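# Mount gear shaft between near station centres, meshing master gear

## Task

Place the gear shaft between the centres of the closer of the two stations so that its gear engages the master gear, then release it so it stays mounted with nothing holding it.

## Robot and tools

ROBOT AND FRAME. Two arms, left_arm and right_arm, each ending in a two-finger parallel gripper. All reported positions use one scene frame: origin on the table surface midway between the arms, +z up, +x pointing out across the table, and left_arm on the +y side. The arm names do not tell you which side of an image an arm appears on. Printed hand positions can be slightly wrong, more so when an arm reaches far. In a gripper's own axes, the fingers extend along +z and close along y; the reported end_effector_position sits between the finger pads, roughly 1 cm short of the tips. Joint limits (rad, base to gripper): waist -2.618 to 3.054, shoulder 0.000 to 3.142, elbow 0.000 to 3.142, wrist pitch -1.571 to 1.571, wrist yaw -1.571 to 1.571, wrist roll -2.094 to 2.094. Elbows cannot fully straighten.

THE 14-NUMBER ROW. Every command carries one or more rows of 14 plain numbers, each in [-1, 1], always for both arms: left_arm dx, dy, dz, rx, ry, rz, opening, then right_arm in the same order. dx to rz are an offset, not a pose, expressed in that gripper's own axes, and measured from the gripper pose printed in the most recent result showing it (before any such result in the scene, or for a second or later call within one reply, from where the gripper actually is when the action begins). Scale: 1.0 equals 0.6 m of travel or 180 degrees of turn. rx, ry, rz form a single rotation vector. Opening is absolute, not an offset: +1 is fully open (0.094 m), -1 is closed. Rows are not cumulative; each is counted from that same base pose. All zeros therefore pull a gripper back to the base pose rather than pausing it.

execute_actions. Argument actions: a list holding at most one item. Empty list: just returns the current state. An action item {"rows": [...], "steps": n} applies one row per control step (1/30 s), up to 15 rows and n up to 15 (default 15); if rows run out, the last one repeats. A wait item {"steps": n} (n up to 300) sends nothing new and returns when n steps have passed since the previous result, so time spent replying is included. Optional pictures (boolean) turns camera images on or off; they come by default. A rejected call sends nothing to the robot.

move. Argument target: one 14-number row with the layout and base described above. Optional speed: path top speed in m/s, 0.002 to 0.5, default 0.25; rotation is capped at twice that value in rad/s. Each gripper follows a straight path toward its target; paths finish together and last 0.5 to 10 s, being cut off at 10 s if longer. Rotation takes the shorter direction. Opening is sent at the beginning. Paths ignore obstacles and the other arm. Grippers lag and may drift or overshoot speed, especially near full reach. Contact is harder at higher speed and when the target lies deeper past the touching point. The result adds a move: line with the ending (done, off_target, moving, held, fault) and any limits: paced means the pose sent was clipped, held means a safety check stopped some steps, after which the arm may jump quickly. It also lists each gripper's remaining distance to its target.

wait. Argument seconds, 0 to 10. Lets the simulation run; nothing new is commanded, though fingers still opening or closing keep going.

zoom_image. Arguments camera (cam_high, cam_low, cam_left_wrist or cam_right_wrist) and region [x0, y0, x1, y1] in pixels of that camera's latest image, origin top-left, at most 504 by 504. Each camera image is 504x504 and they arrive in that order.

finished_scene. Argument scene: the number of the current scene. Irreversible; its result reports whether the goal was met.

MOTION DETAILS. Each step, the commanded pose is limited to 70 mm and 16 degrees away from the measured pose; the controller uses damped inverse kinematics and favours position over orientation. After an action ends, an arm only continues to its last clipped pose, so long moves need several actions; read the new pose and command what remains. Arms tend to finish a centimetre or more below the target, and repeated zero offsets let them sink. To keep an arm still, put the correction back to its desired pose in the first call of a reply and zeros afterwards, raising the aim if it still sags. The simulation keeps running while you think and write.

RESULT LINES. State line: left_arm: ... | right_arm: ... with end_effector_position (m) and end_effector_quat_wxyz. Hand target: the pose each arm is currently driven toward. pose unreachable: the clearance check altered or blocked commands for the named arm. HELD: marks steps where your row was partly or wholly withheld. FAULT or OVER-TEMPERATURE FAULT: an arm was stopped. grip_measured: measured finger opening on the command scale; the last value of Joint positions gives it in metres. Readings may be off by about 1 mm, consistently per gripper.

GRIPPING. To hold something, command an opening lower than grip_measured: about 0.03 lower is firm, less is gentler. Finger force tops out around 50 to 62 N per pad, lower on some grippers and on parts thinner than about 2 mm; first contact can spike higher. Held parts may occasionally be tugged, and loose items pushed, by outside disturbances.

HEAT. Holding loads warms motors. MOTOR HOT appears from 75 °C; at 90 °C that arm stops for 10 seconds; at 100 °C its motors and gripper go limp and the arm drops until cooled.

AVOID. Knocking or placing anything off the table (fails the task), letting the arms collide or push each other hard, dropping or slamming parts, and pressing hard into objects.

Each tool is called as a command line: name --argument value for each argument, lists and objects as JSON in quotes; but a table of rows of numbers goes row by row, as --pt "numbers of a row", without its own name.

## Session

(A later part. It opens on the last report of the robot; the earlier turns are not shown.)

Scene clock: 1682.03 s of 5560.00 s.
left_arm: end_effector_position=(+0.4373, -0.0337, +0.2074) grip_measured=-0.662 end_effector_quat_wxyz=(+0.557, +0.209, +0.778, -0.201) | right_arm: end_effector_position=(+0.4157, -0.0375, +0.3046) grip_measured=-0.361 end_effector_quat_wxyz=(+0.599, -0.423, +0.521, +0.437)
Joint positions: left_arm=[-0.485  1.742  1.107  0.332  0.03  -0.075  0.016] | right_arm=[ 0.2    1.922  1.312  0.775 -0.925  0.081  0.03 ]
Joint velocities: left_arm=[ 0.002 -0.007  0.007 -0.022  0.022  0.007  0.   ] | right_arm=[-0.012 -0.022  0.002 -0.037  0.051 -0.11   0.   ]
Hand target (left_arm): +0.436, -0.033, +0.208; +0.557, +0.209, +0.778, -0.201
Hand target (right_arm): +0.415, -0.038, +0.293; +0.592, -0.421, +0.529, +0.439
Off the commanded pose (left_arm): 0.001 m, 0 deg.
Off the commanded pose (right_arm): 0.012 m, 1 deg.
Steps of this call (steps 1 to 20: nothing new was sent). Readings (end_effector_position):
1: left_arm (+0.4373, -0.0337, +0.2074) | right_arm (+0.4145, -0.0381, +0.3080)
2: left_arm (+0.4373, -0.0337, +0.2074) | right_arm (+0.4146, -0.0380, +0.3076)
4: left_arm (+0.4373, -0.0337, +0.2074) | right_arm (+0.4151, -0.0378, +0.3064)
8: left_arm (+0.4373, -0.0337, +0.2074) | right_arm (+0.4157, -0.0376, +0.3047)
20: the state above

execute_actions --actions '[{"rows": [[0,0,-0.002,0,0,0,-0.70,0.012,-0.0005,0,0,0.002,0.004,-0.36],[0,0,-0.002,0,0,0,-0.70,0.010,-0.001,0,0,0.004,0.008,-0.36],[0,0,-0.002,0,0,0,-0.70,0.011,-0.0015,0,0,0.0055,0.011,-0.36],[0,0,-0.002,0,0,0,-0.70,0.0125,-0.002,0,0,0.0063,0.0125,-0.36],[0,0,-0.002,0,0,0,-0.70,0.014,-0.002,0,0,0.007,0.014,-0.36],[0,0,-0.002,0,0,0,-0.70,0.0155,-0.0023,0,0,0.0078,0.0155,-0.36],[0,0,-0.002,0,0,0,-0.70,0.017,-0.0025,0,0,0.0085,0.017,-0.36]], "steps": 15}]' --pictures false

execute_actions --actions '[{"steps": 20}]'

Scene clock: 1701.63 s of 5560.00 s.
left_arm: end_effector_position=(+0.4373, -0.0337, +0.2074) grip_measured=-0.662 end_effector_quat_wxyz=(+0.557, +0.209, +0.778, -0.201) | right_arm: end_effector_position=(+0.4160, -0.0374, +0.3026) grip_measured=-0.361 end_effector_quat_wxyz=(+0.593, -0.420, +0.527, +0.441)
Joint positions: left_arm=[-0.485  1.742  1.107  0.332  0.03  -0.075  0.016] | right_arm=[ 0.2    1.922  1.312  0.764 -0.925  0.089  0.03 ]
Joint velocities: left_arm=[ 0.007  0.007  0.002  0.022 -0.022 -0.022 -0.   ] | right_arm=[-0.002 -0.027  0.007 -0.022 -0.022 -0.081 -0.   ]
Hand target (left_arm): +0.436, -0.033, +0.208; +0.557, +0.209, +0.778, -0.201
Hand target (right_arm): +0.418, -0.037, +0.295; +0.580, -0.415, +0.540, +0.448
Off the commanded pose (left_arm): 0.001 m, 0 deg.
Off the commanded pose (right_arm): 0.008 m, 2 deg.
Steps of this call (steps 1 to 90: nothing new was sent; then 16.10 s passed at rest; steps 91 to 105: all 15 steps of this action). Readings (end_effector_position):
91: left_arm (+0.4373, -0.0337, +0.2074) | right_arm (+0.4157, -0.0375, +0.3046)
92: left_arm (+0.4373, -0.0337, +0.2074) | right_arm (+0.4157, -0.0375, +0.3046)
94: left_arm (+0.4373, -0.0337, +0.2074) | right_arm (+0.4157, -0.0375, +0.3045)
98: left_arm (+0.4373, -0.0337, +0.2074) | right_arm (+0.4159, -0.0375, +0.3033)
105: the state above

Scene clock: 1702.30 s of 5560.00 s.
left_arm: end_effector_position=(+0.4373, -0.0337, +0.2074) grip_measured=-0.662 end_effector_quat_wxyz=(+0.557, +0.209, +0.778, -0.201) | right_arm: end_effector_position=(+0.4160, -0.0374, +0.3025) grip_measured=-0.361 end_effector_quat_wxyz=(+0.593, -0.420, +0.527, +0.441)
Joint positions: left_arm=[-0.485  1.742  1.107  0.332  0.03  -0.075  0.016] | right_arm=[ 0.2    1.922  1.312  0.763 -0.925  0.089  0.03 ]
Joint velocities: left_arm=[-0.007 -0.007  0.007  0.007 -0.051  0.022 -0.001] | right_arm=[-0.002  0.002 -0.007  0.037  0.022  0.007  0.001]
Hand target (left_arm): +0.436, -0.033, +0.208; +0.557, +0.209, +0.778, -0.201
Hand target (right_arm): +0.418, -0.037, +0.295; +0.580, -0.415, +0.540, +0.448
Off the commanded pose (left_arm): 0.001 m, 0 deg.
Off the commanded pose (right_arm): 0.008 m, 2 deg.
Steps of this call (steps 1 to 20: nothing new was sent). Readings (end_effector_position):
1: left_arm (+0.4373, -0.0337, +0.2074) | right_arm (+0.4160, -0.0374, +0.3026)
2: left_arm (+0.4373, -0.0337, +0.2074) | right_arm (+0.4160, -0.0374, +0.3026)
4: left_arm (+0.4373, -0.0337, +0.2074) | right_arm (+0.4160, -0.0374, +0.3025)
8: left_arm (+0.4373, -0.0337, +0.2074) | right_arm (+0.4160, -0.0374, +0.3025)
20: the state above

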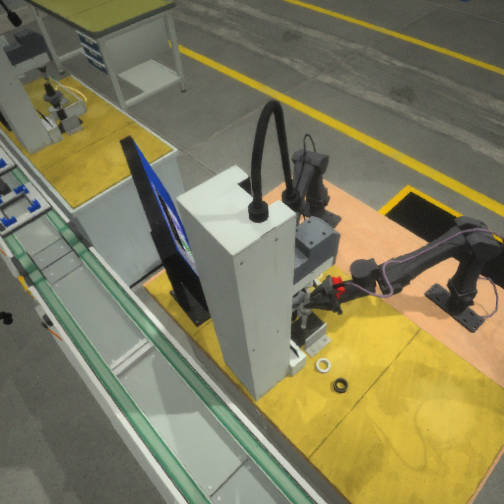

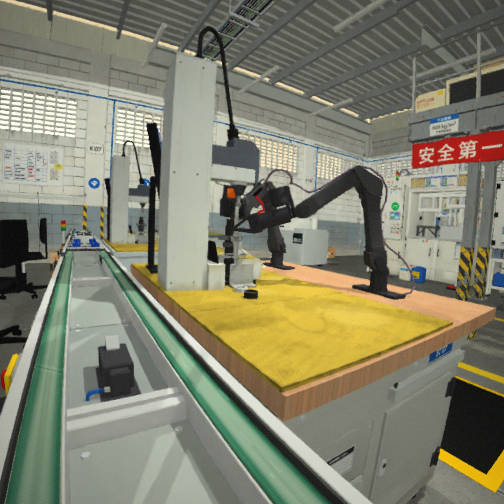

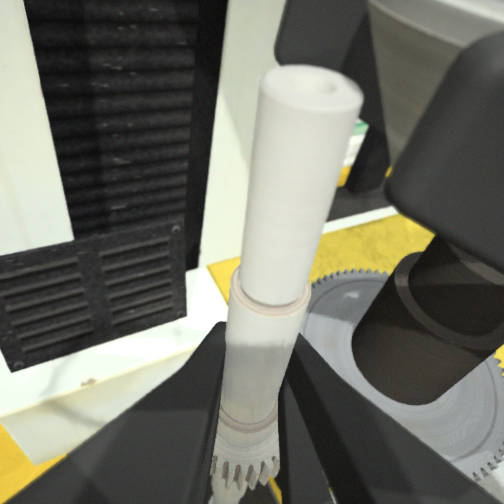

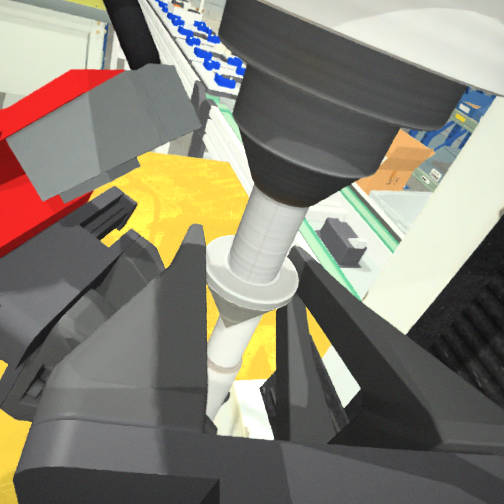

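execute_actions --actions '[{"rows": [[0,0,-0.002,0,0,0,-0.70,0.013,-0.002,0,0,0.0086,0.0115,-0.36],[0,0,-0.002,0,0,0,-0.70,0.0145,-0.002,0,0,0.0096,0.0128,-0.36],[0,0,-0.002,0,0,0,-0.70,0.016,-0.0023,0,0,0.0106,0.0141,-0.36],[0,0,-0.002,0,0,0,-0.70,0.0175,-0.0025,0,0,0.0116,0.0154,-0.36],[0,0,-0.002,0,0,0,-0.70,0.019,-0.0027,0,0,0.0126,0.0167,-0.36],[0,0,-0.002,0,0,0,-0.70,0.0203,-0.0029,0,0,0.0135,0.018,-0.36],[0,0,-0.002,0,0,0,-0.70,0.0213,-0.003,0,0,0.0143,0.0191,-0.36]], "steps": 15}]' --pictures false

execute_actions --actions '[{"steps": 20}]'

Scene clock: 1709.50 s of 5560.00 s.
left_arm: end_effector_position=(+0.4373, -0.0337, +0.2074) grip_measured=-0.662 end_effector_quat_wxyz=(+0.557, +0.209, +0.778, -0.201) | right_arm: end_effector_position=(+0.4165, -0.0370, +0.2964) grip_measured=-0.361 end_effector_quat_wxyz=(+0.581, -0.417, +0.539, +0.445)
Joint positions: left_arm=[-0.485  1.742  1.107  0.332  0.03  -0.075  0.016] | right_arm=[ 0.2    1.922  1.312  0.729 -0.927  0.089  0.03 ]
Joint velocities: left_arm=[-0.022 -0.012  0.007  0.037 -0.051 -0.037 -0.001] | right_arm=[ 0.007 -0.012  0.007 -0.037 -0.007 -0.007 -0.   ]
Hand target (left_arm): +0.436, -0.033, +0.208; +0.557, +0.209, +0.778, -0.201
Hand target (right_arm): +0.418, -0.037, +0.290; +0.568, -0.414, +0.552, +0.449
Off the commanded pose (left_arm): 0.001 m, 0 deg.
Off the commanded pose (right_arm): 0.007 m, 2 deg.
Steps of this call (steps 1 to 90: nothing new was sent; then 3.70 s passed at rest; steps 91 to 105: all 15 steps of this action). Readings (end_effector_position):
91: left_arm (+0.4373, -0.0337, +0.2074) | right_arm (+0.4161, -0.0374, +0.3022)
92: left_arm (+0.4373, -0.0337, +0.2074) | right_arm (+0.4161, -0.0374, +0.3017)
94: left_arm (+0.4373, -0.0337, +0.2074) | right_arm (+0.4164, -0.0373, +0.3001)
98: left_arm (+0.4373, -0.0337, +0.2074) | right_arm (+0.4164, -0.0371, +0.2977)
105: the state above

Scene clock: 1710.17 s of 5560.00 s.
left_arm: end_effector_position=(+0.4373, -0.0337, +0.2074) grip_measured=-0.662 end_effector_quat_wxyz=(+0.557, +0.209, +0.778, -0.201) | right_arm: end_effector_position=(+0.4168, -0.0369, +0.2931) grip_measured=-0.361 end_effector_quat_wxyz=(+0.575, -0.415, +0.545, +0.446)
Joint positions: left_arm=[-0.485  1.742  1.107  0.332  0.03  -0.075  0.016] | right_arm=[ 0.2    1.922  1.312  0.71  -0.927  0.089  0.03 ]
Joint velocities: left_arm=[-0.007 -0.002  0.007 -0.051 -0.007 -0.022 -0.001] | right_arm=[ 0.002 -0.002 -0.027  0.007  0.022  0.066  0.001]
Hand target (left_arm): +0.436, -0.033, +0.208; +0.557, +0.209, +0.778, -0.201
Hand target (right_arm): +0.418, -0.037, +0.290; +0.568, -0.413, +0.552, +0.449
Off the commanded pose (left_arm): 0.001 m, 0 deg.
Off the commanded pose (right_arm): 0.004 m, 1 deg.
Steps of this call (steps 1 to 20: nothing new was sent). Readings (end_effector_position):
1: left_arm (+0.4373, -0.0337, +0.2074) | right_arm (+0.4165, -0.0370, +0.2962)
2: left_arm (+0.4373, -0.0337, +0.2074) | right_arm (+0.4165, -0.0370, +0.2962)
4: left_arm (+0.4373, -0.0337, +0.2074) | right_arm (+0.4165, -0.0370, +0.2960)
8: left_arm (+0.4373, -0.0337, +0.2074) | right_arm (+0.4166, -0.0370, +0.2950)
20: the state above

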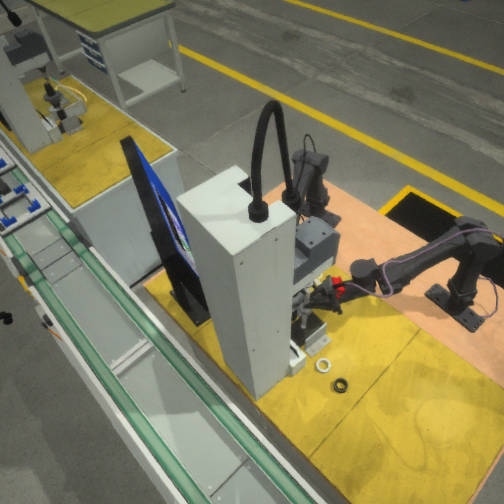

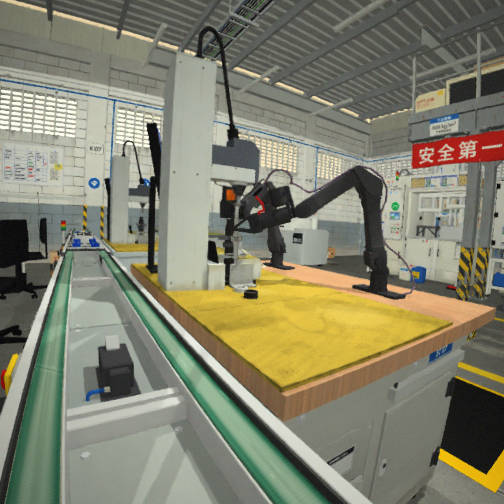

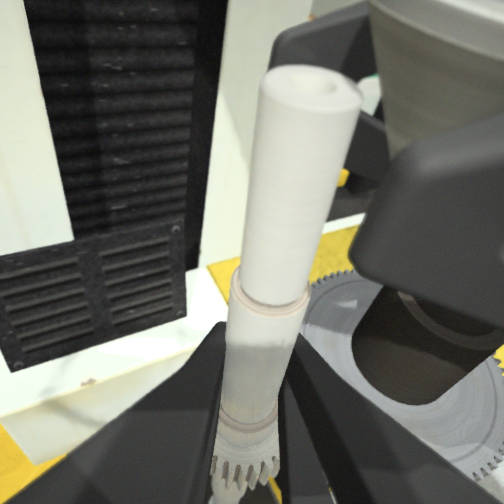

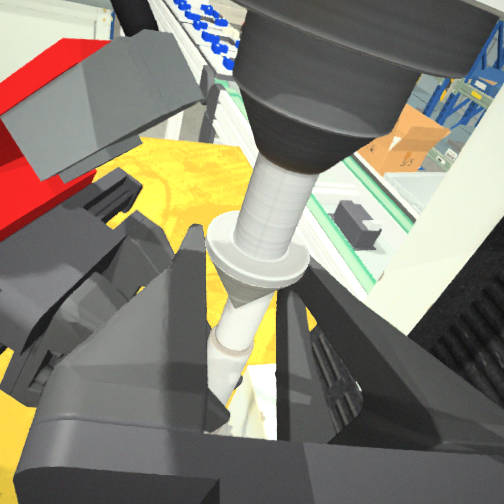

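execute_actions --actions '[{"rows": [[0,0,-0.002,0,0,0,-0.70,0,0,0,0,0,0,-0.42],[0,0,-0.002,0,0,0,-0.70,0,0,0,0,0,0,-0.46],[0,0,-0.002,0,0,0,-0.70,0,0,0,0,0,0,-0.50],[0,0,-0.002,0,0,0,-0.70,0,0,0,0,0,0,-0.54],[0,0,-0.002,0,0,0,-0.70,0,0,0,0,0,0,-0.57]], "steps": 15}]' --pictures false

execute_actions --actions '[{"rows": [[0,0,0,0,0,0,-0.70,-0.0005,0,0,0,-0.003,0,-0.57],[0,0,0,0,0,0,-0.70,-0.001,0,0,0,-0.006,0,-0.57],[0,0,0,0,0,0,-0.70,-0.0015,0,0,0,-0.009,0,-0.57],[0,0,0,0,0,0,-0.70,-0.002,0,0,0,-0.012,0,-0.57],[0,0,0,0,0,0,-0.70,-0.0025,0,0,0,-0.015,0,-0.57],[0,0,0,0,0,0,-0.70,-0.003,0,0,0,-0.018,0,-0.57],[0,0,0,0,0,0,-0.70,-0.0035,0,0,0,-0.021,0,-0.57],[0,0,0,0,0,0,-0.70,-0.004,0,0,0,-0.024,0,-0.57],[0,0,0,0,0,0,-0.70,-0.0045,0,0,0,-0.027,0,-0.57],[0,0,0,0,0,0,-0.70,-0.005,0,0,0,-0.03,0,-0.57],[0,0,0,0,0,0,-0.70,-0.0055,0,0,0,-0.033,0,-0.57]], "steps": 15}]' --pictures false

execute_actions --actions '[{"steps": 25}]'

Scene clock: 1724.67 s of 5560.00 s.
left_arm: end_effector_position=(+0.4337, -0.0329, +0.2075) grip_measured=-0.662 end_effector_quat_wxyz=(+0.552, +0.214, +0.780, -0.201) | right_arm: end_effector_position=(+0.4152, -0.0364, +0.2916) grip_measured=-0.564 end_effector_quat_wxyz=(+0.575, -0.423, +0.541, +0.445)
Joint positions: left_arm=[-0.485  1.729  1.103  0.31   0.037 -0.069  0.016] | right_arm=[ 0.2    1.924  1.312  0.708 -0.939  0.072  0.02 ]
Joint velocities: left_arm=[-0.002  0.002 -0.002 -0.066  0.007  0.007  0.   ] | right_arm=[ 0.012 -0.007 -0.012  0.051  0.022 -0.007 -0.001]
Hand target (left_arm): +0.436, -0.033, +0.208; +0.557, +0.209, +0.778, -0.201
Hand target (right_arm): +0.417, -0.037, +0.293; +0.575, -0.416, +0.545, +0.446
Off the commanded pose (left_arm): 0.003 m, 1 deg.
Off the commanded pose (right_arm): 0.002 m, 1 deg.
Steps of this call (steps 1 to 90: nothing new was sent; then 11.00 s passed at rest; steps 91 to 105: all 15 steps of this action). Readings (end_effector_position):
91: left_arm (+0.4373, -0.0337, +0.2074) | right_arm (+0.4170, -0.0369, +0.2930)
92: left_arm (+0.4368, -0.0337, +0.2079) | right_arm (+0.4167, -0.0369, +0.2931)
94: left_arm (+0.4345, -0.0329, +0.2078) | right_arm (+0.4154, -0.0365, +0.2930)
98: left_arm (+0.4337, -0.0329, +0.2075) | right_arm (+0.4152, -0.0364, +0.2916)
105: the state above

Scene clock: 1725.17 s of 5560.00 s.
left_arm: end_effector_position=(+0.4333, -0.0331, +0.2076) grip_measured=-0.662 end_effector_quat_wxyz=(+0.552, +0.217, +0.780, -0.200) | right_arm: end_effector_position=(+0.4146, -0.0382, +0.2946) grip_measured=-0.567 end_effector_quat_wxyz=(+0.595, -0.412, +0.517, +0.457)
Joint positions: left_arm=[-0.485  1.728  1.103  0.309  0.039 -0.065  0.016] | right_arm=[ 0.197  1.955  1.28   0.89  -0.938  0.156  0.02 ]
Joint velocities: left_arm=[-0.012 -0.007 -0.007 -0.007  0.022 -0.022  0.001] | right_arm=[ 0.007  0.056  0.002  0.33  -0.007  0.095  0.   ]
Hand target (left_arm): +0.434, -0.033, +0.208; +0.552, +0.214, +0.780, -0.201
Hand target (right_arm): +0.415, -0.037, +0.295; +0.601, -0.401, +0.512, +0.465
Off the commanded pose (left_arm): 0.000 m, 0 deg.
Off the commanded pose (right_arm): 0.002 m, 2 deg.
Steps of this call (steps 1 to 15: all 15 steps of this action). Readings (end_effector_position):
1: left_arm (+0.4335, -0.0328, +0.2076) | right_arm (+0.4151, -0.0363, +0.2916)
2: left_arm (+0.4335, -0.0329, +0.2075) | right_arm (+0.4151, -0.0362, +0.2911)
4: left_arm (+0.4335, -0.0329, +0.2075) | right_arm (+0.4153, -0.0364, +0.2903)
8: left_arm (+0.4334, -0.0329, +0.2075) | right_arm (+0.4151, -0.0368, +0.2912)
15: the state above

Scene clock: 1726.00 s of 5560.00 s.
left_arm: end_effector_position=(+0.4333, -0.0331, +0.2076) grip_measured=-0.662 end_effector_quat_wxyz=(+0.552, +0.217, +0.780, -0.200) | right_arm: end_effector_position=(+0.4143, -0.0385, +0.2960) grip_measured=-0.567 end_effector_quat_wxyz=(+0.598, -0.409, +0.513, +0.461)
Joint positions: left_arm=[-0.485  1.728  1.103  0.309  0.039 -0.065  0.016] | right_arm=[ 0.197  1.961  1.277  0.923 -0.938  0.177  0.02 ]
Joint velocities: left_arm=[-0.007 -0.012 -0.022  0.007  0.007  0.022  0.001] | right_arm=[ 0.002 -0.002 -0.017 -0.022  0.007 -0.037 -0.001]
Hand target (left_arm): +0.434, -0.033, +0.208; +0.552, +0.214, +0.780, -0.201
Hand target (right_arm): +0.414, -0.037, +0.295; +0.601, -0.401, +0.512, +0.465
Off the commanded pose (left_arm): 0.000 m, 0 deg.
Off the commanded pose (right_arm): 0.002 m, 1 deg.
Steps of this call (steps 1 to 25: nothing new was sent). Readings (end_effector_position):
1: left_arm (+0.4333, -0.0331, +0.2076) | right_arm (+0.4145, -0.0383, +0.2949)
2: left_arm (+0.4333, -0.0331, +0.2076) | right_arm (+0.4144, -0.0383, +0.2953)
4: left_arm (+0.4333, -0.0331, +0.2076) | right_arm (+0.4145, -0.0385, +0.2955)
8: left_arm (+0.4333, -0.0331, +0.2076) | right_arm (+0.4143, -0.0385, +0.2959)
25: the state above

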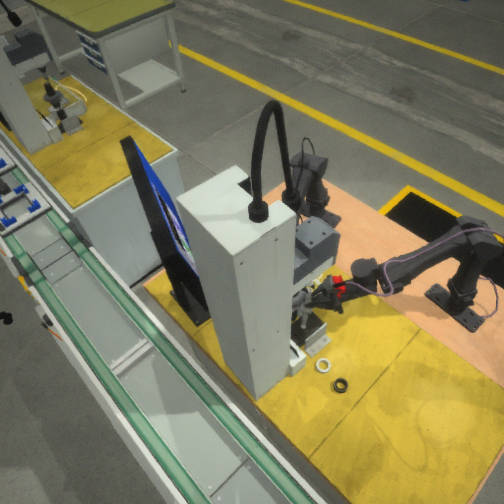

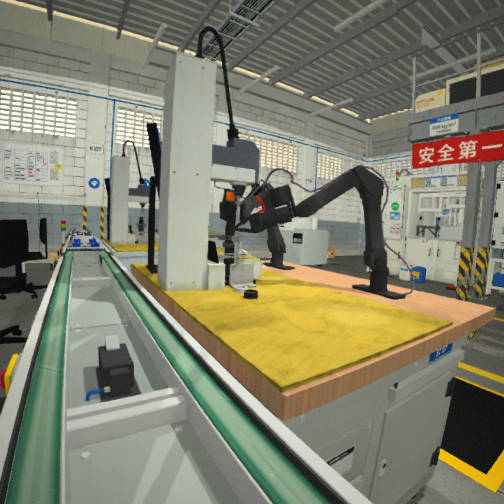

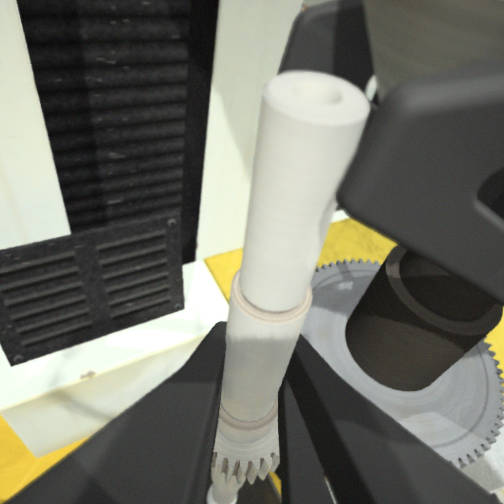

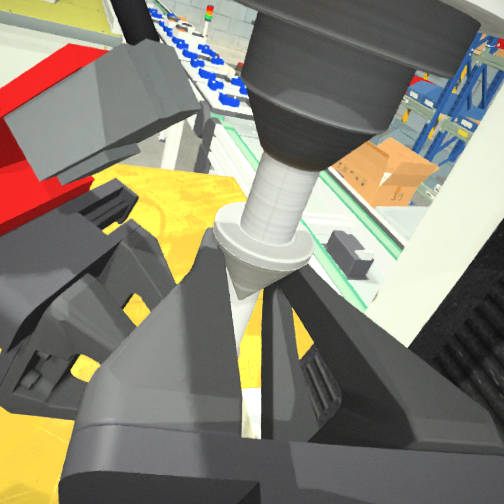

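execute_actions --actions '[{"rows": [[0,0,0,0,0,0,-0.70,-0.0005,0,0,0,-0.006,0,-0.57],[0,0,0,0,0,0,-0.70,-0.001,0,0,0,-0.009,0,-0.57],[0,0,0,0,0,0,-0.70,-0.0015,0,0,0,-0.012,0,-0.57],[0,0,0,0,0,0,-0.70,-0.002,0,0,0,-0.015,0,-0.57],[0,0,0,0,0,0,-0.70,-0.0025,0,0,0,-0.018,0,-0.57],[0,0,0,0,0,0,-0.70,-0.003,0,0,0,-0.021,0,-0.57],[0,0,0,0,0,0,-0.70,-0.0035,0,0,0,-0.024,0,-0.57],[0,0,0,0,0,0,-0.70,-0.004,0,0,0,-0.027,0,-0.57],[0,0,0,0,0,0,-0.70,-0.0045,0,0,0,-0.03,0,-0.57],[0,0,0,0,0,0,-0.70,-0.005,0,0,0,-0.033,0,-0.57],[0,0,0,0,0,0,-0.70,-0.0055,0,0,0,-0.036,0,-0.57]], "steps": 15}]' --pictures false

execute_actions --actions '[{"steps": 25}]'

Scene clock: 1737.33 s of 5560.00 s.
left_arm: end_effector_position=(+0.4333, -0.0332, +0.2077) grip_measured=-0.662 end_effector_quat_wxyz=(+0.552, +0.217, +0.780, -0.200) | right_arm: end_effector_position=(+0.4139, -0.0406, +0.3020) grip_measured=-0.567 end_effector_quat_wxyz=(+0.621, -0.397, +0.482, +0.475)
Joint positions: left_arm=[-0.485  1.728  1.103  0.309  0.039 -0.064  0.016] | right_arm=[ 0.195  2.009  1.268  1.12  -0.931  0.273  0.02 ]
Joint velocities: left_arm=[-0.007  0.007  0.002  0.066  0.022 -0.022 -0.001] | right_arm=[-0.002  0.071  0.007  0.212 -0.022  0.139 -0.002]
Hand target (left_arm): +0.433, -0.033, +0.208; +0.552, +0.217, +0.780, -0.200
Hand target (right_arm): +0.414, -0.039, +0.299; +0.626, -0.383, +0.479, +0.482
Off the commanded pose (left_arm): 0.000 m, 0 deg.
Off the commanded pose (right_arm): 0.003 m, 2 deg.
Steps of this call (steps 1 to 90: nothing new was sent; then 7.83 s passed at rest; steps 91 to 105: all 15 steps of this action). Readings (end_effector_position):
91: left_arm (+0.4333, -0.0331, +0.2076) | right_arm (+0.4143, -0.0387, +0.2961)
92: left_arm (+0.4333, -0.0332, +0.2076) | right_arm (+0.4143, -0.0386, +0.2960)
94: left_arm (+0.4333, -0.0332, +0.2076) | right_arm (+0.4143, -0.0388, +0.2965)
98: left_arm (+0.4333, -0.0332, +0.2076) | right_arm (+0.4142, -0.0393, +0.2982)
105: the state above

Scene clock: 1738.17 s of 5560.00 s.
left_arm: end_effector_position=(+0.4333, -0.0332, +0.2077) grip_measured=-0.662 end_effector_quat_wxyz=(+0.552, +0.217, +0.780, -0.200) | right_arm: end_effector_position=(+0.4136, -0.0410, +0.3031) grip_measured=-0.567 end_effector_quat_wxyz=(+0.623, -0.393, +0.478, +0.478)
Joint positions: left_arm=[-0.485  1.728  1.103  0.309  0.039 -0.064  0.016] | right_arm=[ 0.195  2.016  1.267  1.151 -0.928  0.293  0.02 ]
Joint velocities: left_arm=[ 0.002 -0.002 -0.027  0.007  0.007 -0.081 -0.001] | right_arm=[-0.002 -0.002  0.007 -0.007 -0.081 -0.11  -0.   ]
Hand target (left_arm): +0.433, -0.033, +0.208; +0.552, +0.217, +0.780, -0.200
Hand target (right_arm): +0.414, -0.039, +0.299; +0.626, -0.383, +0.479, +0.482
Off the commanded pose (left_arm): 0.000 m, 0 deg.
Off the commanded pose (right_arm): 0.004 m, 1 deg.
Steps of this call (steps 1 to 25: nothing new was sent). Readings (end_effector_position):
1: left_arm (+0.4333, -0.0332, +0.2077) | right_arm (+0.4139, -0.0406, +0.3020)
2: left_arm (+0.4333, -0.0332, +0.2077) | right_arm (+0.4138, -0.0407, +0.3024)
4: left_arm (+0.4333, -0.0332, +0.2077) | right_arm (+0.4137, -0.0408, +0.3026)
8: left_arm (+0.4333, -0.0332, +0.2077) | right_arm (+0.4136, -0.0410, +0.3029)
25: the state above

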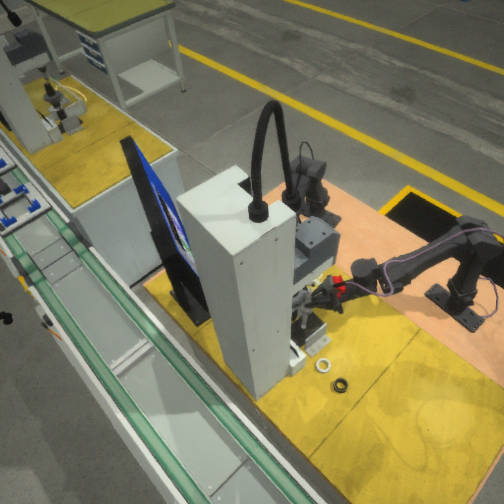

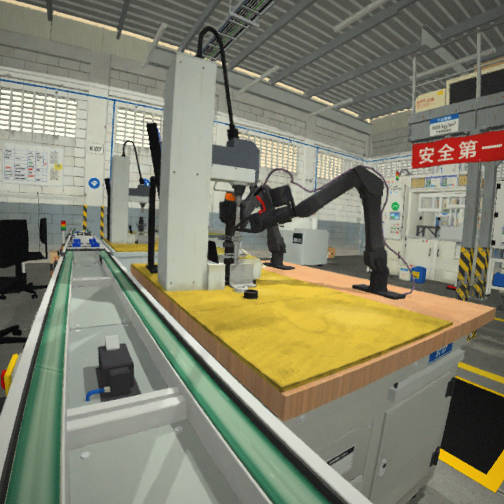

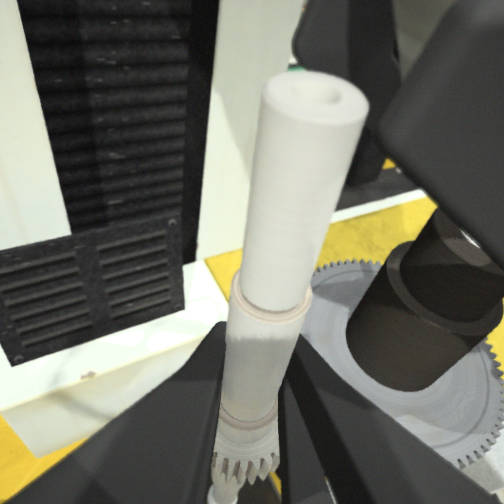

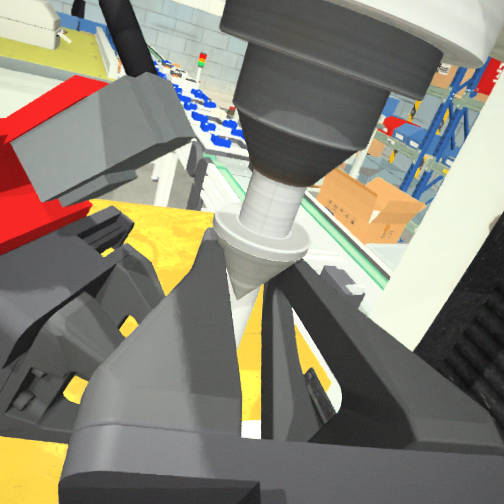

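execute_actions --actions '[{"rows": [[0,0,0,0,0,0,-0.70,0.004,0,0.002,0,-0.006,0,-0.57],[0,0,0,0,0,0,-0.70,0.003,0,0.002,0,-0.009,0,-0.57],[0,0,0,0,0,0,-0.70,0.002,0,0.002,0,-0.012,0,-0.57],[0,0,0,0,0,0,-0.70,0.001,0,0.002,0,-0.015,0,-0.57],[0,0,0,0,0,0,-0.70,0.0,0,0.002,0,-0.018,0,-0.57],[0,0,0,0,0,0,-0.70,-0.001,0,0.002,0,-0.021,0,-0.57],[0,0,0,0,0,0,-0.70,-0.002,0,0.002,0,-0.024,0,-0.57],[0,0,0,0,0,0,-0.70,-0.003,0,0.002,0,-0.027,0,-0.57],[0,0,0,0,0,0,-0.70,-0.004,0,0.002,0,-0.03,0,-0.57],[0,0,0,0,0,0,-0.70,-0.005,0,0.002,0,-0.033,0,-0.57]], "steps": 15}]' --pictures false

execute_actions --actions '[{"steps": 25}]'

Scene clock: 1748.67 s of 5560.00 s.
left_arm: end_effector_position=(+0.4333, -0.0332, +0.2077) grip_measured=-0.662 end_effector_quat_wxyz=(+0.552, +0.217, +0.780, -0.200) | right_arm: end_effector_position=(+0.4128, -0.0439, +0.3081) grip_measured=-0.567 end_effector_quat_wxyz=(+0.643, -0.378, +0.451, +0.491)
Joint positions: left_arm=[-0.485  1.728  1.103  0.309  0.039 -0.064  0.016] | right_arm=[ 0.195  2.064  1.267  1.32  -0.906  0.381  0.02 ]
Joint velocities: left_arm=[ 0.002 -0.007 -0.012 -0.037 -0.051  0.007 -0.002] | right_arm=[ 0.007  0.042 -0.002  0.125 -0.007  0.037 -0.001]
Hand target (left_arm): +0.433, -0.033, +0.208; +0.552, +0.217, +0.780, -0.200
Hand target (right_arm): +0.413, -0.041, +0.306; +0.647, -0.368, +0.446, +0.497
Off the commanded pose (left_arm): 0.000 m, 0 deg.
Off the commanded pose (right_arm): 0.004 m, 2 deg.
Steps of this call (steps 1 to 90: nothing new was sent; then 7.00 s passed at rest; steps 91 to 105: all 15 steps of this action). Readings (end_effector_position):
91: left_arm (+0.4333, -0.0332, +0.2077) | right_arm (+0.4136, -0.0410, +0.3030)
92: left_arm (+0.4333, -0.0332, +0.2077) | right_arm (+0.4136, -0.0410, +0.3029)
94: left_arm (+0.4333, -0.0332, +0.2077) | right_arm (+0.4135, -0.0413, +0.3036)
98: left_arm (+0.4333, -0.0332, +0.2077) | right_arm (+0.4133, -0.0421, +0.3053)
105: the state above

Scene clock: 1749.50 s of 5560.00 s.
left_arm: end_effector_position=(+0.4333, -0.0332, +0.2077) grip_measured=-0.662 end_effector_quat_wxyz=(+0.552, +0.217, +0.780, -0.200) | right_arm: end_effector_position=(+0.4127, -0.0444, +0.3087) grip_measured=-0.567 end_effector_quat_wxyz=(+0.644, -0.375, +0.448, +0.493)
Joint positions: left_arm=[-0.485  1.728  1.103  0.309  0.039 -0.064  0.016] | right_arm=[ 0.195  2.068  1.267  1.337 -0.902  0.392  0.02 ]
Joint velocities: left_arm=[ 0.002 -0.007 -0.017 -0.066  0.007  0.037  0.   ] | right_arm=[-0.022  0.002 -0.002 -0.007 -0.007 -0.081 -0.   ]
Hand target (left_arm): +0.433, -0.033, +0.208; +0.552, +0.217, +0.780, -0.200
Hand target (right_arm): +0.413, -0.041, +0.306; +0.647, -0.368, +0.446, +0.497
Off the commanded pose (left_arm): 0.000 m, 0 deg.
Off the commanded pose (right_arm): 0.005 m, 1 deg.
Steps of this call (steps 1 to 25: nothing new was sent). Readings (end_effector_position):
1: left_arm (+0.4333, -0.0332, +0.2077) | right_arm (+0.4126, -0.0440, +0.3083)
2: left_arm (+0.4333, -0.0332, +0.2077) | right_arm (+0.4127, -0.0441, +0.3083)
4: left_arm (+0.4333, -0.0332, +0.2077) | right_arm (+0.4127, -0.0442, +0.3085)
8: left_arm (+0.4333, -0.0332, +0.2077) | right_arm (+0.4126, -0.0444, +0.3087)
25: the state above

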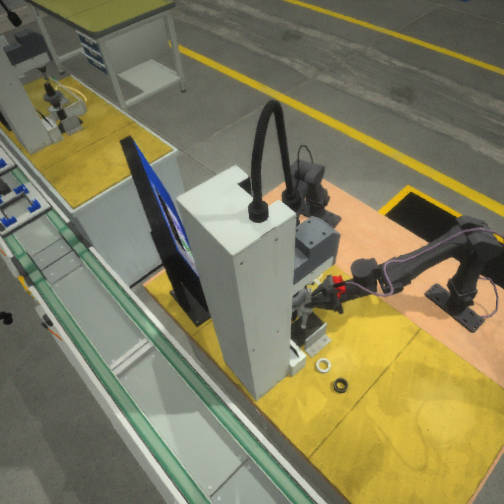

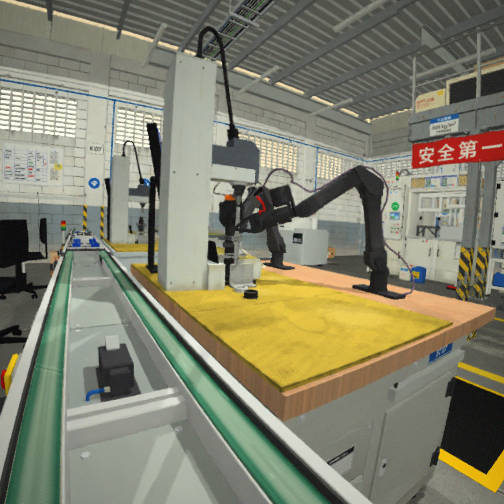

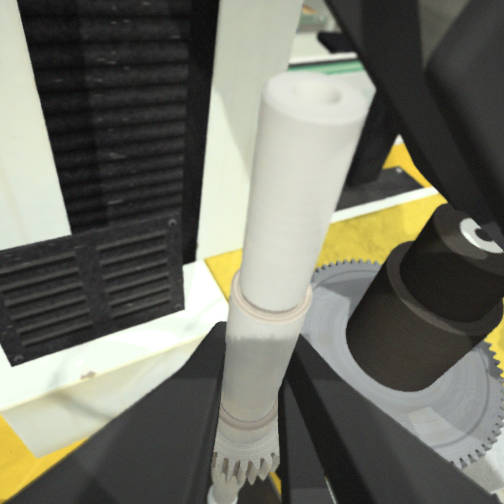

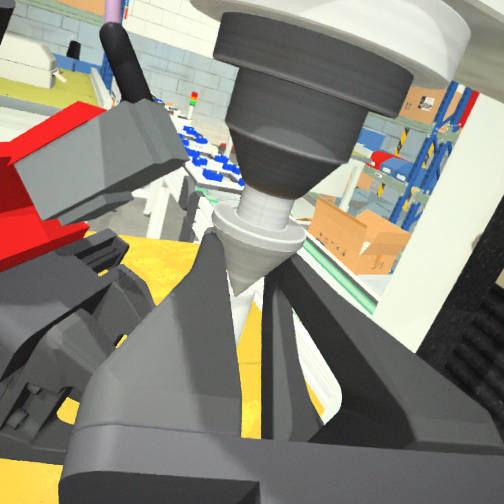

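execute_actions --actions '[{"rows": [[-0.0002,-0.0013,0.001,-0.0006,0.0012,0.0015,-0.70,0.006,0,0.005,0,-0.005,0,-0.57],[-0.0005,-0.0026,0.002,-0.0012,0.0025,0.003,-0.70,0.006,0,0.005,0,-0.005,0,-0.57],[-0.0007,-0.0038,0.003,-0.0017,0.0037,0.0044,-0.70,0.006,0,0.005,0,-0.005,0,-0.57],[-0.0009,-0.0051,0.004,-0.0023,0.005,0.0059,-0.70,0.006,0,0.005,0,-0.005,0,-0.57],[-0.0012,-0.0064,0.005,-0.0029,0.0062,0.0074,-0.70,0.006,0,0.005,0,-0.005,0,-0.57],[-0.0014,-0.0077,0.006,-0.0035,0.0075,0.0089,-0.70,0.006,0,0.005,0,-0.005,0,-0.57],[-0.0016,-0.009,0.007,-0.0041,0.0087,0.0104,-0.70,0.006,0,0.005,0,-0.005,0,-0.57],[-0.0018,-0.0102,0.008,-0.0046,0.01,0.0118,-0.70,0.006,0,0.005,0,-0.005,0,-0.57],[-0.0021,-0.0115,0.009,-0.0052,0.0112,0.0133,-0.70,0.006,0,0.005,0,-0.005,0,-0.57],[-0.0023,-0.0128,0.010,-0.0058,0.0125,0.0148,-0.70,0.006,0,0.005,0,-0.005,0,-0.57],[-0.0025,-0.0141,0.011,-0.0064,0.0137,0.0163,-0.70,0.006,0,0.005,0,-0.005,0,-0.57],[-0.0028,-0.0154,0.012,-0.007,0.015,0.0178,-0.70,0.006,0,0.005,0,-0.005,0,-0.57],[-0.003,-0.0166,0.013,-0.0075,0.0162,0.0192,-0.70,0.006,0,0.005,0,-0.005,0,-0.57]], "steps": 15}]' --pictures false

execute_actions --actions '[{"steps": 25}]'

Scene clock: 1779.10 s of 5560.00 s.
left_arm: end_effector_position=(+0.4365, -0.0355, +0.2078) grip_measured=-0.662 end_effector_quat_wxyz=(+0.544, +0.217, +0.791, -0.180) | right_arm: end_effector_position=(+0.4127, -0.0444, +0.3088) grip_measured=-0.567 end_effector_quat_wxyz=(+0.644, -0.375, +0.448, +0.494)
Joint positions: left_arm=[-0.5    1.74   1.154  0.235 -0.006 -0.055  0.016] | right_arm=[ 0.195  2.068  1.267  1.337 -0.902  0.394  0.02 ]
Joint velocities: left_arm=[-0.042  0.046  0.085 -0.168 -0.095  0.051 -0.001] | right_arm=[ 0.002 -0.002 -0.002  0.022  0.007 -0.007 -0.001]
Hand target (left_arm): +0.434, -0.046, +0.208; +0.542, +0.239, +0.788, -0.169
Hand target (right_arm): +0.413, -0.041, +0.306; +0.648, -0.372, +0.444, +0.496
Off the commanded pose (left_arm): 0.011 m, 3 deg.
Off the commanded pose (right_arm): 0.005 m, 1 deg.
Steps of this call (steps 1 to 90: nothing new was sent; then 26.10 s passed at rest; steps 91 to 105: all 15 steps of this action). Readings (end_effector_position):
91: left_arm (+0.4333, -0.0332, +0.2077) | right_arm (+0.4127, -0.0444, +0.3087)
92: left_arm (+0.4334, -0.0331, +0.2077) | right_arm (+0.4127, -0.0444, +0.3087)
94: left_arm (+0.4335, -0.0329, +0.2075) | right_arm (+0.4127, -0.0444, +0.3087)
98: left_arm (+0.4333, -0.0342, +0.2080) | right_arm (+0.4127, -0.0444, +0.3087)
105: the state above

Scene clock: 1779.93 s of 5560.00 s.
left_arm: end_effector_position=(+0.4365, -0.0356, +0.2078) grip_measured=-0.662 end_effector_quat_wxyz=(+0.542, +0.215, +0.792, -0.178) | right_arm: end_effector_position=(+0.4127, -0.0444, +0.3088) grip_measured=-0.567 end_effector_quat_wxyz=(+0.644, -0.375, +0.448, +0.494)
Joint positions: left_arm=[-0.503  1.741  1.16   0.225 -0.013 -0.057  0.016] | right_arm=[ 0.195  2.068  1.267  1.337 -0.902  0.394  0.02 ]
Joint velocities: left_arm=[-0.002 -0.012 -0.002  0.022 -0.051 -0.022 -0.001] | right_arm=[-0.017 -0.022 -0.012  0.095  0.007 -0.051  0.001]
Hand target (left_arm): +0.434, -0.046, +0.208; +0.542, +0.239, +0.788, -0.169
Hand target (right_arm): +0.413, -0.041, +0.306; +0.648, -0.372, +0.444, +0.496
Off the commanded pose (left_arm): 0.011 m, 3 deg.
Off the commanded pose (right_arm): 0.005 m, 1 deg.
Steps of this call (steps 1 to 25: nothing new was sent). Readings (end_effector_position):
1: left_arm (+0.4366, -0.0355, +0.2079) | right_arm (+0.4127, -0.0444, +0.3088)
2: left_arm (+0.4365, -0.0356, +0.2078) | right_arm (+0.4127, -0.0444, +0.3088)
4: left_arm (+0.4366, -0.0355, +0.2077) | right_arm (+0.4127, -0.0444, +0.3088)
8: left_arm (+0.4366, -0.0355, +0.2078) | right_arm (+0.4127, -0.0444, +0.3088)
25: the state above

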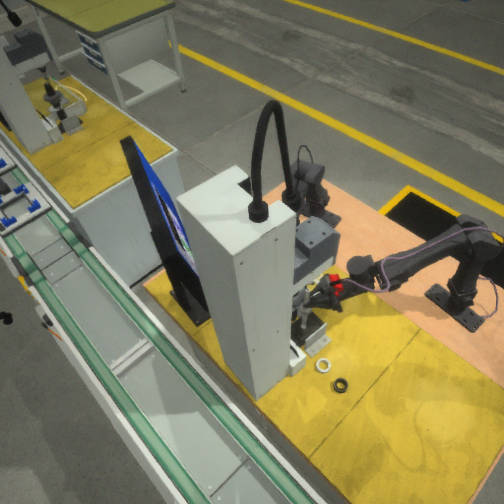

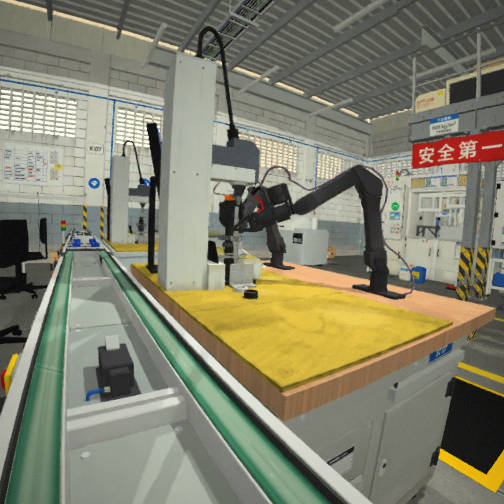

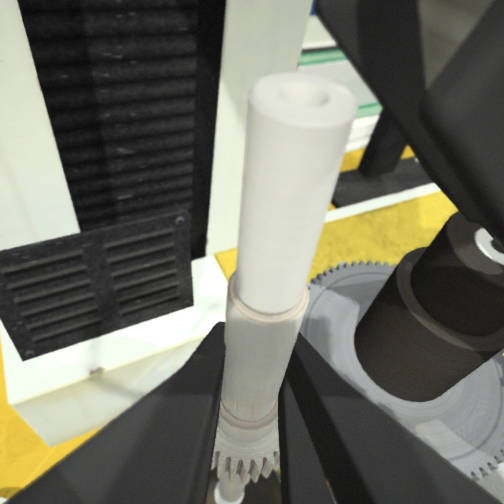

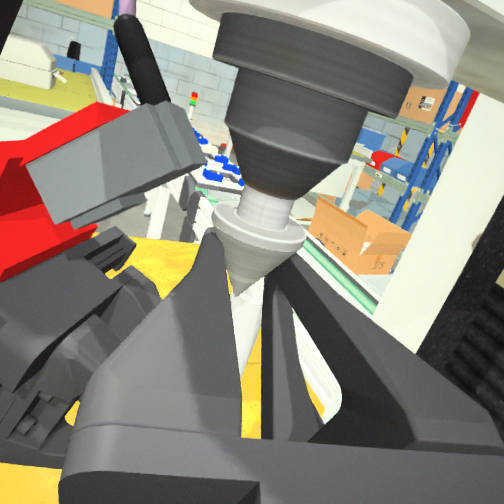

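zoom_image --camera "cam_high" --region '[285, 275, 345, 335]'

zoom_image --camera "cam_left_wrist" --region '[180, 240, 504, 504]'

Region (285, 275, 345, 335) of cam_high's 504x504 image, scaled by 8.400, with more detail than that image has.

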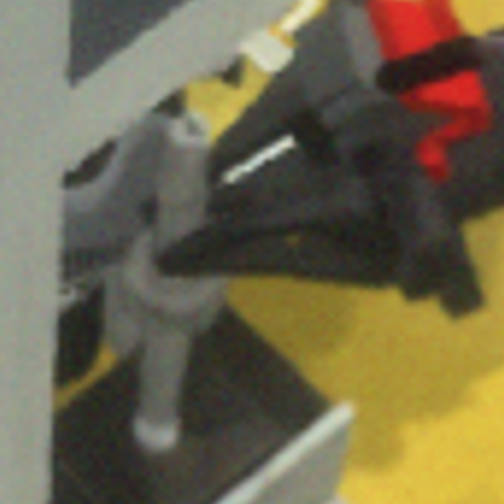

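Region (180, 240, 504, 504) of cam_left_wrist's 504x504 image, scaled by 1.556, with more detail than that image has; it fills the top 411 rows of this view, and the rest is white.

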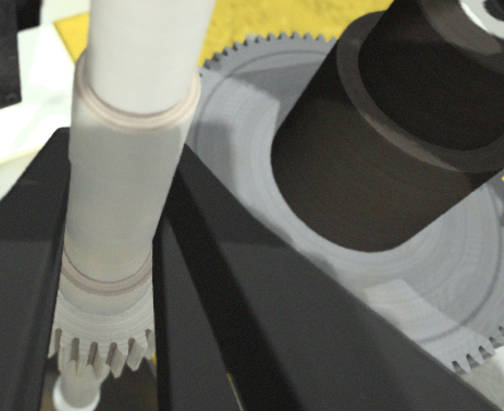

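execute_actions --actions '[{"rows": [[0,-0.019,0,0.014,0,0.016,-0.70,0.006,0,0.005,0,-0.005,0,-0.57],[0,-0.022,0,0.017,0,0.017,-0.70,0.006,0,0.005,0,-0.005,0,-0.57],[0,-0.025,0,0.020,0,0.018,-0.70,0.006,0,0.005,0,-0.005,0,-0.57],[0,-0.028,0,0.023,0,0.019,-0.70,0.006,0,0.005,0,-0.005,0,-0.57],[0,-0.031,0,0.026,0,0.02,-0.70,0.006,0,0.005,0,-0.005,0,-0.57],[0,-0.034,0,0.029,0,0.02,-0.70,0.006,0,0.005,0,-0.005,0,-0.57],[0,-0.037,0,0.032,0,0.02,-0.70,0.006,0,0.005,0,-0.005,0,-0.57],[0,-0.040,0,0.035,0,0.02,-0.70,0.006,0,0.005,0,-0.005,0,-0.57],[0,-0.043,0,0.038,0,0.02,-0.70,0.006,0,0.005,0,-0.005,0,-0.57],[0,-0.046,0,0.041,0,0.02,-0.70,0.006,0,0.005,0,-0.005,0,-0.57]], "steps": 15}]' --pictures false

execute_actions --actions '[{"steps": 25}]'

Scene clock: 1849.30 s of 5560.00 s.
left_arm: end_effector_position=(+0.4351, -0.0377, +0.2079) grip_measured=-0.662 end_effector_quat_wxyz=(+0.541, +0.228, +0.789, -0.184) | right_arm: end_effector_position=(+0.4123, -0.0444, +0.3090) grip_measured=-0.567 end_effector_quat_wxyz=(+0.644, -0.376, +0.447, +0.494)
Joint positions: left_arm=[-0.498  1.741  1.16   0.225  0.016 -0.04   0.016] | right_arm=[ 0.195  2.068  1.267  1.34  -0.903  0.394  0.02 ]
Joint velocities: left_arm=[ 0.007 -0.002  0.012 -0.037  0.037  0.022 -0.001] | right_arm=[ 0.002  0.017 -0.017  0.007 -0.066 -0.022 -0.001]
Hand target (left_arm): +0.421, -0.058, +0.209; +0.533, +0.273, +0.773, -0.210
Hand target (right_arm): +0.413, -0.041, +0.306; +0.647, -0.371, +0.444, +0.496
Off the commanded pose (left_arm): 0.025 m, 7 deg.
Off the commanded pose (right_arm): 0.005 m, 1 deg.
Steps of this call (steps 1 to 90: nothing new was sent; then 65.87 s passed at rest; steps 91 to 105: all 15 steps of this action). Readings (end_effector_position):
91: left_arm (+0.4364, -0.0358, +0.2078) | right_arm (+0.4127, -0.0444, +0.3088)
92: left_arm (+0.4363, -0.0360, +0.2078) | right_arm (+0.4127, -0.0444, +0.3088)
94: left_arm (+0.4361, -0.0363, +0.2078) | right_arm (+0.4126, -0.0444, +0.3088)
98: left_arm (+0.4354, -0.0373, +0.2078) | right_arm (+0.4124, -0.0444, +0.3089)
105: the state above

Scene clock: 1850.13 s of 5560.00 s.
left_arm: end_effector_position=(+0.4351, -0.0377, +0.2079) grip_measured=-0.662 end_effector_quat_wxyz=(+0.540, +0.229, +0.788, -0.184) | right_arm: end_effector_position=(+0.4123, -0.0444, +0.3090) grip_measured=-0.567 end_effector_quat_wxyz=(+0.644, -0.376, +0.447, +0.494)
Joint positions: left_arm=[-0.497  1.741  1.16   0.225  0.02  -0.038  0.016] | right_arm=[ 0.195  2.068  1.267  1.34  -0.903  0.394  0.02 ]
Joint velocities: left_arm=[-0.002  0.007  0.007 -0.066  0.051  0.022  0.   ] | right_arm=[-0.007 -0.007  0.007 -0.007  0.022 -0.007  0.   ]
Hand target (left_arm): +0.421, -0.058, +0.209; +0.533, +0.273, +0.773, -0.210
Hand target (right_arm): +0.413, -0.041, +0.306; +0.647, -0.371, +0.444, +0.496
Off the commanded pose (left_arm): 0.025 m, 6 deg.
Off the commanded pose (right_arm): 0.005 m, 1 deg.
Steps of this call (steps 1 to 25: nothing new was sent). Readings (end_effector_position):
1: left_arm (+0.4352, -0.0377, +0.2079) | right_arm (+0.4123, -0.0444, +0.3090)
2: left_arm (+0.4352, -0.0376, +0.2079) | right_arm (+0.4123, -0.0444, +0.3090)
4: left_arm (+0.4351, -0.0377, +0.2079) | right_arm (+0.4123, -0.0444, +0.3090)
8: left_arm (+0.4352, -0.0377, +0.2079) | right_arm (+0.4123, -0.0444, +0.3090)
25: the state above

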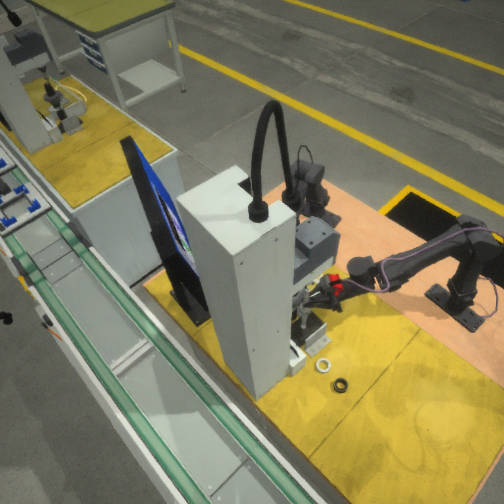

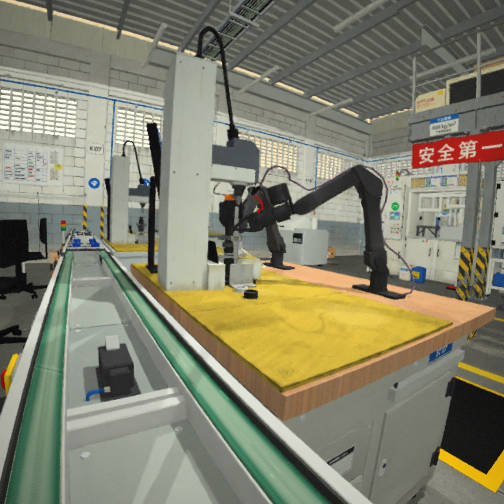

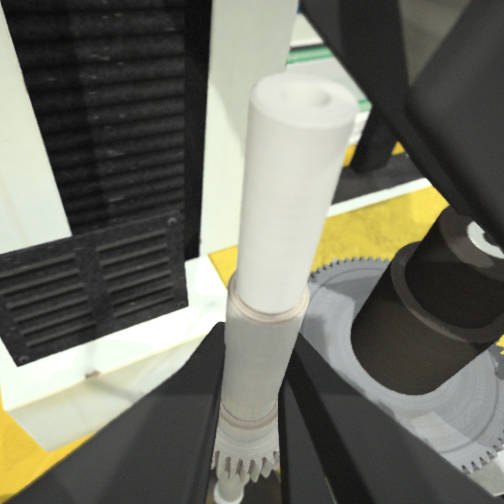

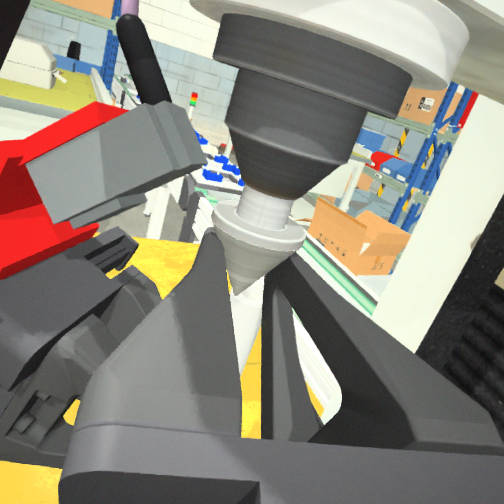

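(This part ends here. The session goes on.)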